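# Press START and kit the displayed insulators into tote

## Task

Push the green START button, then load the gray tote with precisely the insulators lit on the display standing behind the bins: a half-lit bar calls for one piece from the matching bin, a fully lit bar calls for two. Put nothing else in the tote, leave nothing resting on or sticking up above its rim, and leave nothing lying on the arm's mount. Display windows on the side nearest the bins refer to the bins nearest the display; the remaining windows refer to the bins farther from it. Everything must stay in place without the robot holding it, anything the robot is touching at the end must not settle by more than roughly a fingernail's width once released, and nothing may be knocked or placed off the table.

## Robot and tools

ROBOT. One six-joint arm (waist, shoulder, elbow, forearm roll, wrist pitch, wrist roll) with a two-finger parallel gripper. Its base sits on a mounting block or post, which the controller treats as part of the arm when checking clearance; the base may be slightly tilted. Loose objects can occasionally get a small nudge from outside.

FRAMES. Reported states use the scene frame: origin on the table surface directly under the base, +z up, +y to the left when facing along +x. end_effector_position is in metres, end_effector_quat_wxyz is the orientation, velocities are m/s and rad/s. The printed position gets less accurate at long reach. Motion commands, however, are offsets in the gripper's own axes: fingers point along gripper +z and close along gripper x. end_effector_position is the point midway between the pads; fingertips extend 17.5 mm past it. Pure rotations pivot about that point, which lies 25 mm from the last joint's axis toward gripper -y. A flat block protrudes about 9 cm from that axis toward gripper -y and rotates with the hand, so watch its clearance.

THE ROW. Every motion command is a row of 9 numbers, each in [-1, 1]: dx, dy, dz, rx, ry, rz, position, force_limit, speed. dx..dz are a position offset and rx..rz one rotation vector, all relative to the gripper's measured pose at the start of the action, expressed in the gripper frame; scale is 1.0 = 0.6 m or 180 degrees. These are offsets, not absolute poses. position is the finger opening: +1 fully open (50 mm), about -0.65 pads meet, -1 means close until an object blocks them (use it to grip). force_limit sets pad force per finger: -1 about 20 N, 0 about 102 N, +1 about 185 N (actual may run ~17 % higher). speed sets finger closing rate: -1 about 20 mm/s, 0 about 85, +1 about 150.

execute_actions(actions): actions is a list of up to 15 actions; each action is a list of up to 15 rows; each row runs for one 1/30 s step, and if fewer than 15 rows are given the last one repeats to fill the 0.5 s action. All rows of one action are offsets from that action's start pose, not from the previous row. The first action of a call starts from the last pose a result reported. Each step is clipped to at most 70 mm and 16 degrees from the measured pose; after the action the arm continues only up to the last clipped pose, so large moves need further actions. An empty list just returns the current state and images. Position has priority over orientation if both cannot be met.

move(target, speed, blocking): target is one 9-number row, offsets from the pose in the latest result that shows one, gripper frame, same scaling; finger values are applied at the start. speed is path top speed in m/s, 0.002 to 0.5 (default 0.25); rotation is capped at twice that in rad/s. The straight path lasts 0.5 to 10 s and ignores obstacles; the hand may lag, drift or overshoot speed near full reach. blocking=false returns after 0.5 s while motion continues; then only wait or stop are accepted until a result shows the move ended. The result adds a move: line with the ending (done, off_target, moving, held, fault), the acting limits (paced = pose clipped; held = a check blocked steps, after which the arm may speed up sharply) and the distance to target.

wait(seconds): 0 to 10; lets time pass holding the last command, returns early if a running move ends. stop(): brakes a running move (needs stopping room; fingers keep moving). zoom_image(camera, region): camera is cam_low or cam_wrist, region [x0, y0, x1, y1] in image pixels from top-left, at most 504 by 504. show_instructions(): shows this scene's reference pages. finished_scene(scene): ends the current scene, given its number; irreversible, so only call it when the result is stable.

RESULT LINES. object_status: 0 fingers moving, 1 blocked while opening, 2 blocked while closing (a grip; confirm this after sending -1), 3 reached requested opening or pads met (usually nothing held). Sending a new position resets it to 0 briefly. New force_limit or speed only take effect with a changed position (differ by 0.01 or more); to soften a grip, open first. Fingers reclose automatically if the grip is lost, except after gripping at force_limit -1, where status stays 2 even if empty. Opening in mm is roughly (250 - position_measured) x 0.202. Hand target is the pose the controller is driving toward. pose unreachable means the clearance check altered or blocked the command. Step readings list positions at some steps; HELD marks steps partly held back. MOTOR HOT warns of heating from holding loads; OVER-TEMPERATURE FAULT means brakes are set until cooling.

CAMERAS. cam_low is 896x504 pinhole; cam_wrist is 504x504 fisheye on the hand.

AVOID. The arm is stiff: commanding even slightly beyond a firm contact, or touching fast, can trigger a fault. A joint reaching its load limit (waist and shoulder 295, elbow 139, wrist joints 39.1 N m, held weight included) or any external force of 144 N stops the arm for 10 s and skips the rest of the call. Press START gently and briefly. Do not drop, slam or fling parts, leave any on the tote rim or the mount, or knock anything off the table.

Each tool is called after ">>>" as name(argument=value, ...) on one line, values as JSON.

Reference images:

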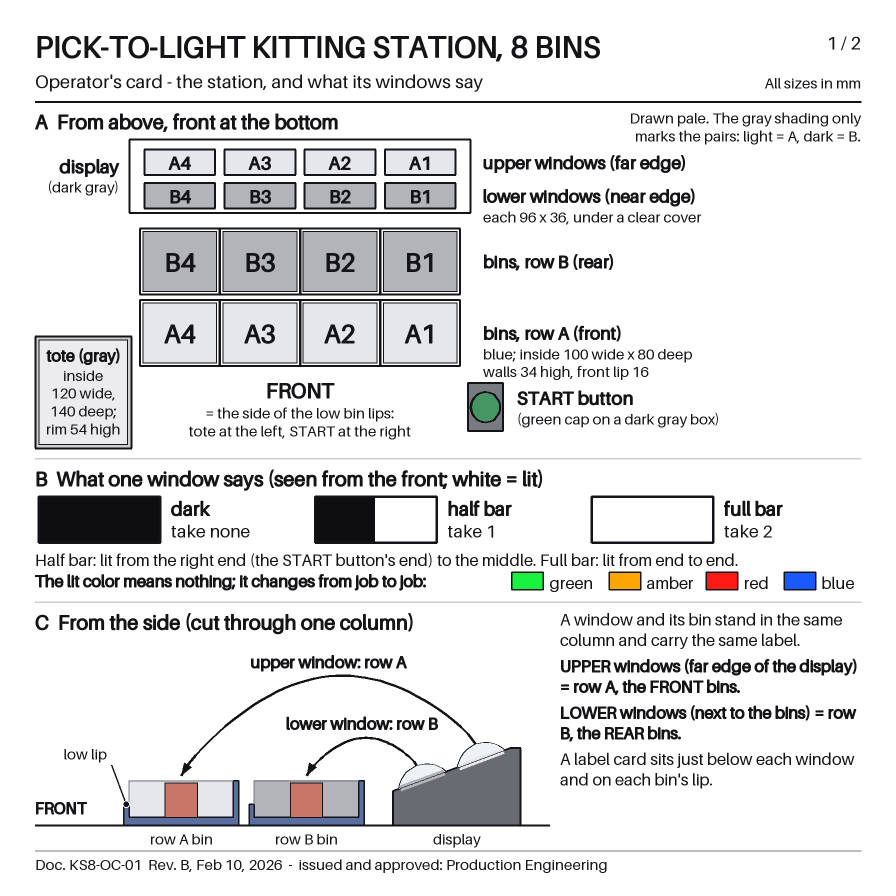

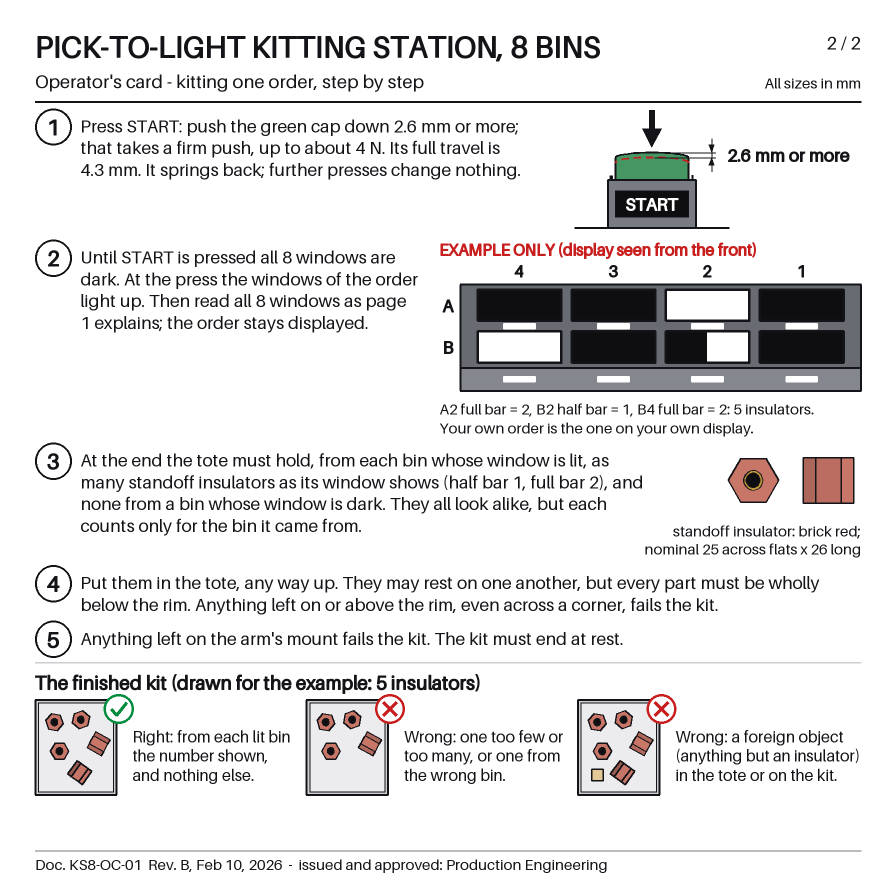

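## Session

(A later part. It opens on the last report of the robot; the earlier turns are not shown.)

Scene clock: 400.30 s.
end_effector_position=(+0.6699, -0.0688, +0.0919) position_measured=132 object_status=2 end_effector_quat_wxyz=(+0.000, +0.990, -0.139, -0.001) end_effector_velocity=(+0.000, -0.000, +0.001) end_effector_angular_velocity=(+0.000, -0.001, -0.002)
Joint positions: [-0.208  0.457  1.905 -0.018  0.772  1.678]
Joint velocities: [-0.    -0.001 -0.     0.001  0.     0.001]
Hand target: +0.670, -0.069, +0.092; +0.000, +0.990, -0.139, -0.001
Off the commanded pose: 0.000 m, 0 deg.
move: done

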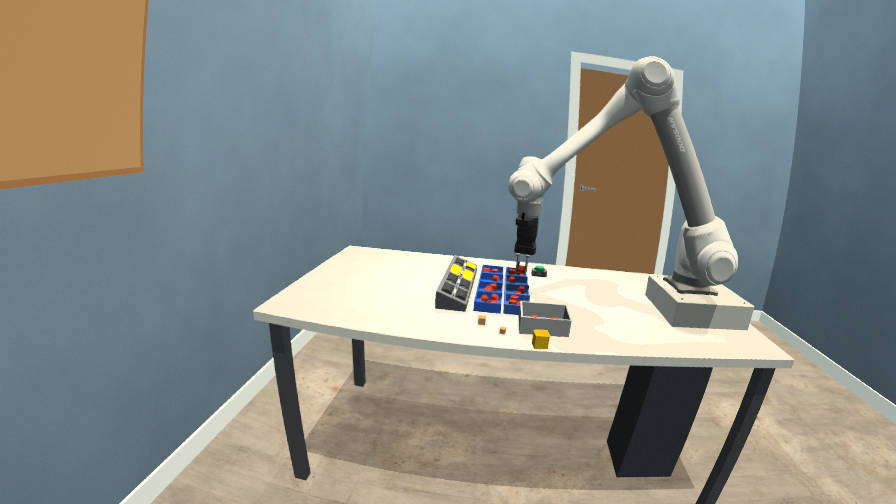

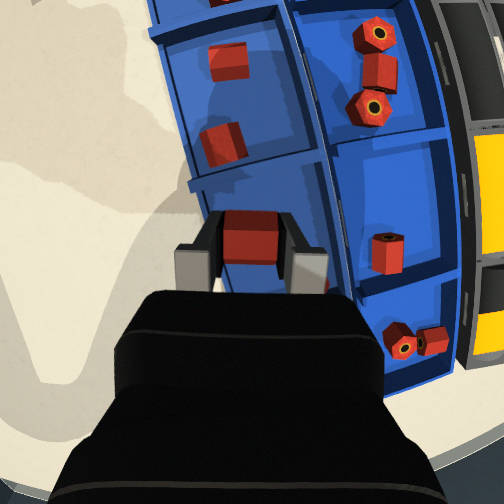

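>>> move(target=[-0.2424, -0.4347, 0, 0, 0, -0.089, -1, -0.7, -0.3], speed=0.45)

>>> zoom_image(camera="cam_low", region=[500, 240, 600, 340])

Scene clock: 413.13 s.
end_effector_position=(+0.6023, +0.2215, +0.0916) position_measured=132 object_status=2 end_effector_quat_wxyz=(+0.001, +1.000, +0.000, -0.001) end_effector_velocity=(+0.000, +0.000, +0.000) end_effector_angular_velocity=(+0.001, -0.001, +0.001)
Joint positions: [ 0.245  0.422  1.976 -0.023  0.743  1.856]
Joint velocities: [ 0.     0.    -0.     0.001 -0.001 -0.002]
Hand target: +0.602, +0.222, +0.092; +0.001, +1.000, +0.000, -0.001
Off the commanded pose: 0.001 m, 0 deg.
move: done

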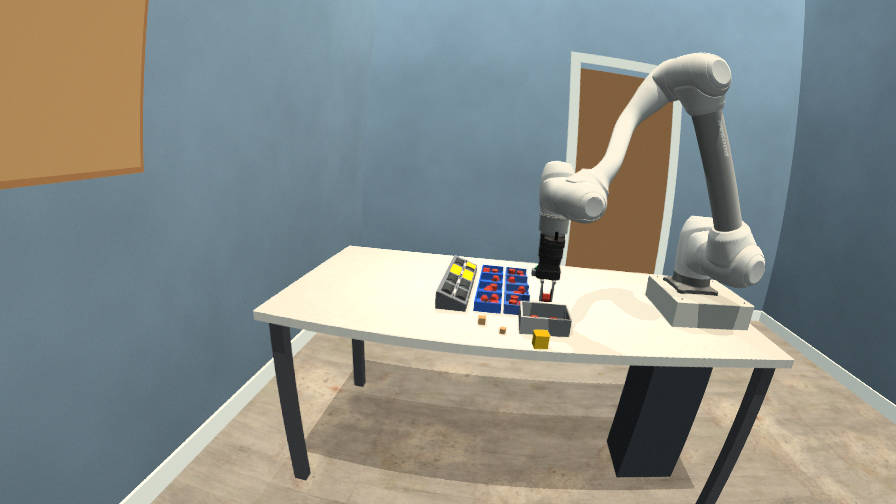

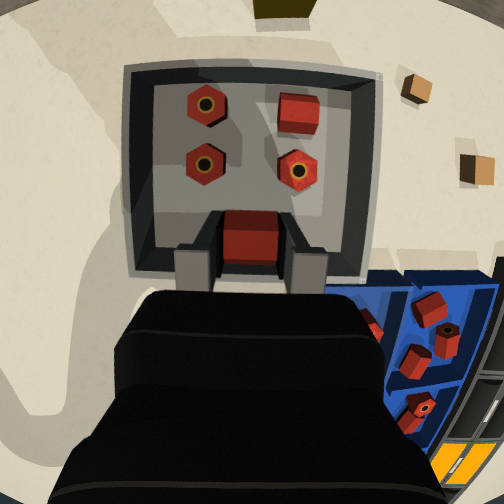

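Region (500, 240, 600, 340) of cam_low's 896x504 image, scaled by 5.040, with more detail than that image has.

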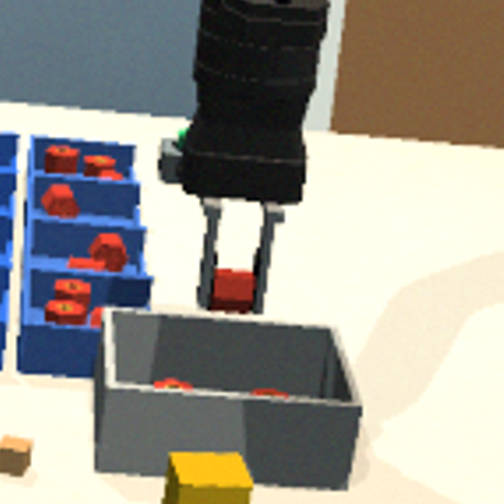

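>>> move(target=[0, 0, 0.1073, 0, 0, 0, -1, -0.7, -0.3], speed=0.1)

>>> move(target=[0, 0, 0, 0, 0, 0, 0.5, -0.7, 0])

>>> move(target=[0, 0, -0.12, 0, 0, 0, 0.5, -0.7, 0], speed=0.25)

Scene clock: 420.67 s.
end_effector_position=(+0.6023, +0.2214, +0.0273) position_measured=132 object_status=2 end_effector_quat_wxyz=(+0.001, +1.000, +0.000, -0.001) end_effector_velocity=(-0.000, +0.000, -0.000) end_effector_angular_velocity=(+0.000, +0.001, -0.000)
Joint positions: [ 0.243  0.509  2.    -0.027  0.631  1.859]
Joint velocities: [ 0.     0.001  0.     0.001  0.001 -0.   ]
Hand target: +0.602, +0.221, +0.027; +0.001, +1.000, +0.000, -0.001
Off the commanded pose: 0.000 m, 0 deg.
move: done

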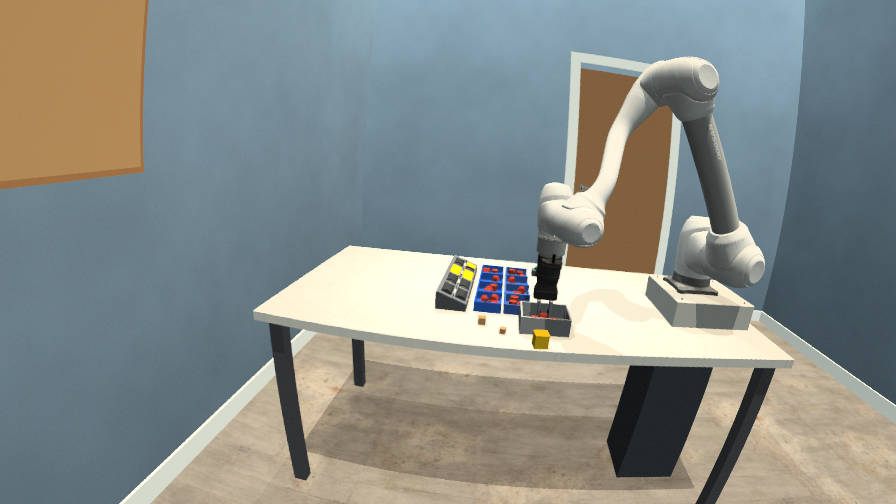

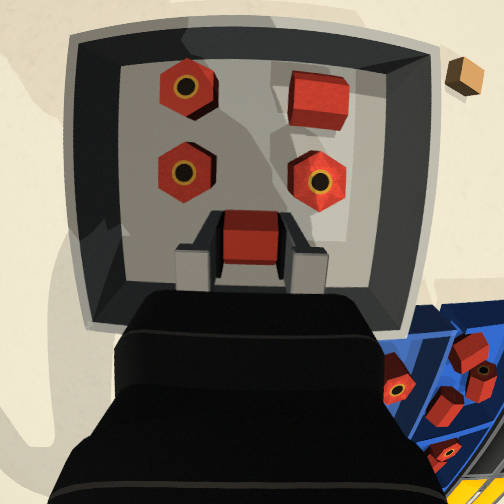

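Scene clock: 421.17 s.
end_effector_position=(+0.6023, +0.2214, +0.0273) position_measured=78 object_status=3 end_effector_quat_wxyz=(+0.001, +1.000, +0.000, -0.001) end_effector_velocity=(+0.000, -0.000, -0.000) end_effector_angular_velocity=(-0.000, +0.000, -0.002)
Joint positions: [ 0.243  0.51   2.    -0.027  0.631  1.859]
Joint velocities: [-0.001  0.     0.     0.     0.     0.001]
Hand target: +0.602, +0.221, +0.027; +0.001, +1.000, +0.000, -0.001
Off the commanded pose: 0.000 m, 0 deg.
move: done

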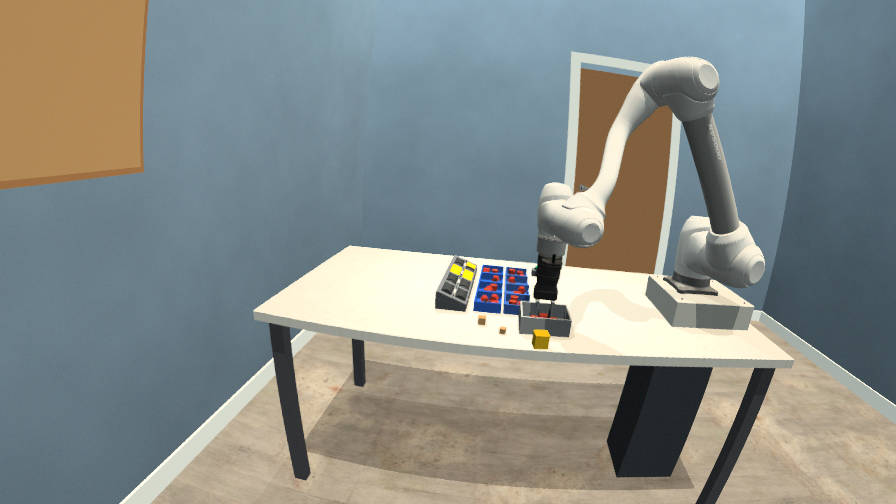

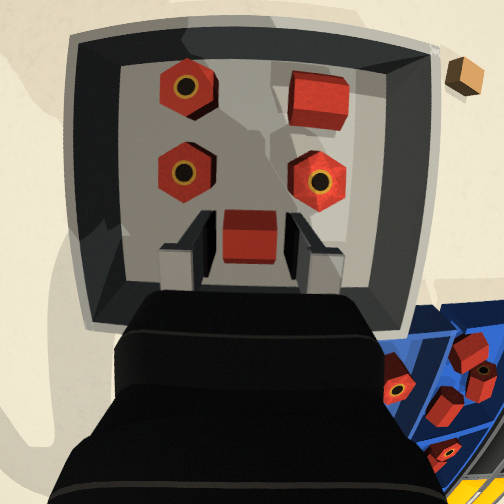

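Scene clock: 421.93 s.
end_effector_position=(+0.6023, +0.2215, +0.0992) position_measured=78 object_status=3 end_effector_quat_wxyz=(+0.001, +1.000, +0.000, -0.001) end_effector_velocity=(+0.000, +0.000, +0.001) end_effector_angular_velocity=(+0.000, -0.001, -0.001)
Joint positions: [ 0.245  0.412  1.972 -0.023  0.757  1.856]
Joint velocities: [ 0.001 -0.001 -0.    -0.     0.     0.001]
Hand target: +0.602, +0.221, +0.099; +0.001, +1.000, +0.000, -0.001
Off the commanded pose: 0.000 m, 0 deg.
move: done

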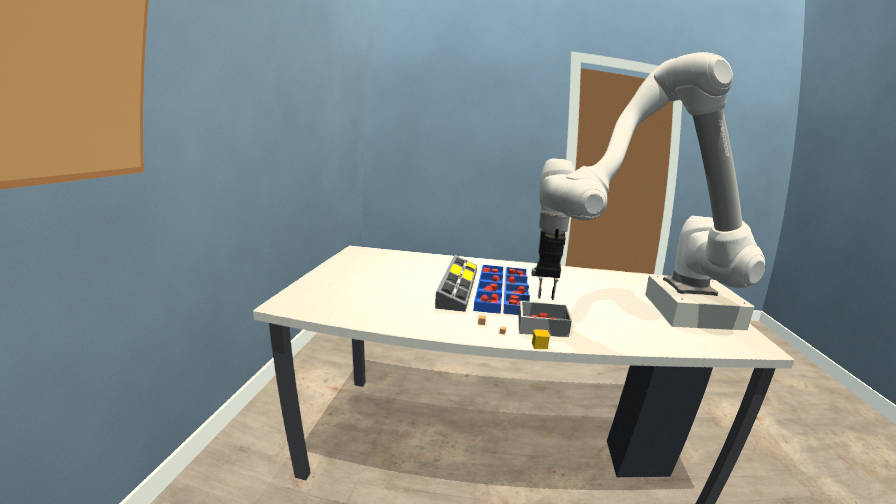

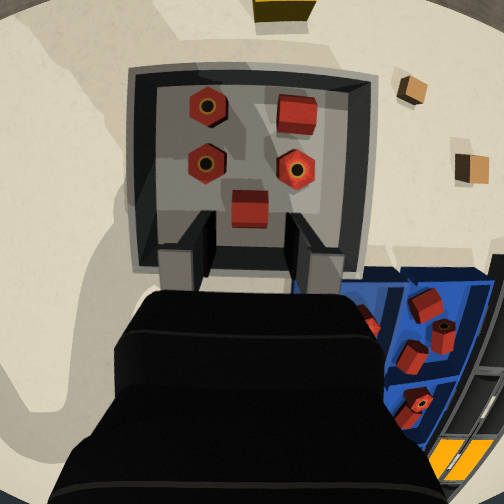

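>>> move(target=[-0.08, 0.27, -0.03, 0, 0, 0, 0.5, -0.7, 0], speed=0.4)

>>> zoom_image(camera="cam_low", region=[420, 230, 800, 370])

Scene clock: 427.07 s.
end_effector_position=(+0.5541, +0.0598, +0.1173) position_measured=78 object_status=3 end_effector_quat_wxyz=(+0.001, +1.000, +0.000, -0.001) end_effector_velocity=(-0.000, +0.000, +0.000) end_effector_angular_velocity=(+0.001, -0.000, +0.000)
Joint positions: [-0.014  0.287  2.114 -0.021  0.736  1.596]
Joint velocities: [-0.    -0.     0.     0.001  0.    -0.001]
Hand target: +0.554, +0.060, +0.117; +0.001, +1.000, +0.000, -0.001
Off the commanded pose: 0.000 m, 0 deg.
move: done

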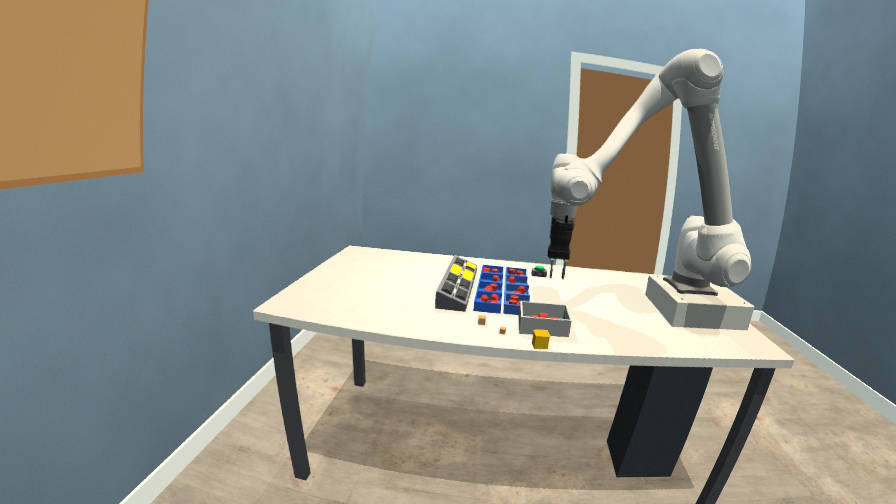

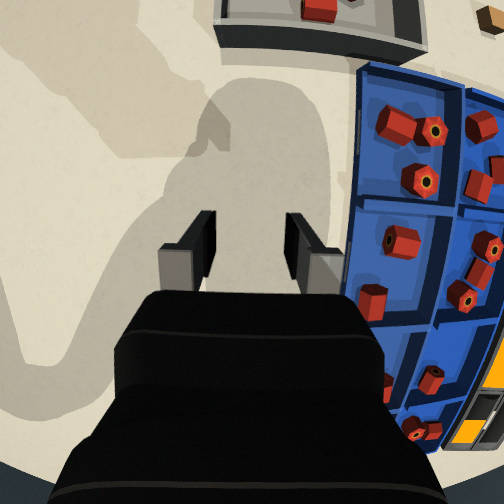

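Region (420, 230, 800, 370) of cam_low's 896x504 image, scaled by 1.326, with more detail than that image has; it fills the top 186 rows of this view, and the rest is white.

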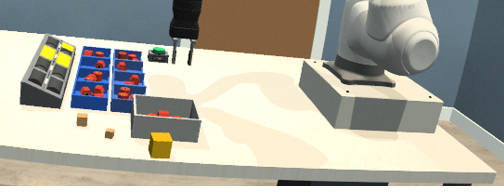

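>>> finished_scene(scene=1)

The scene is finished: the task was done.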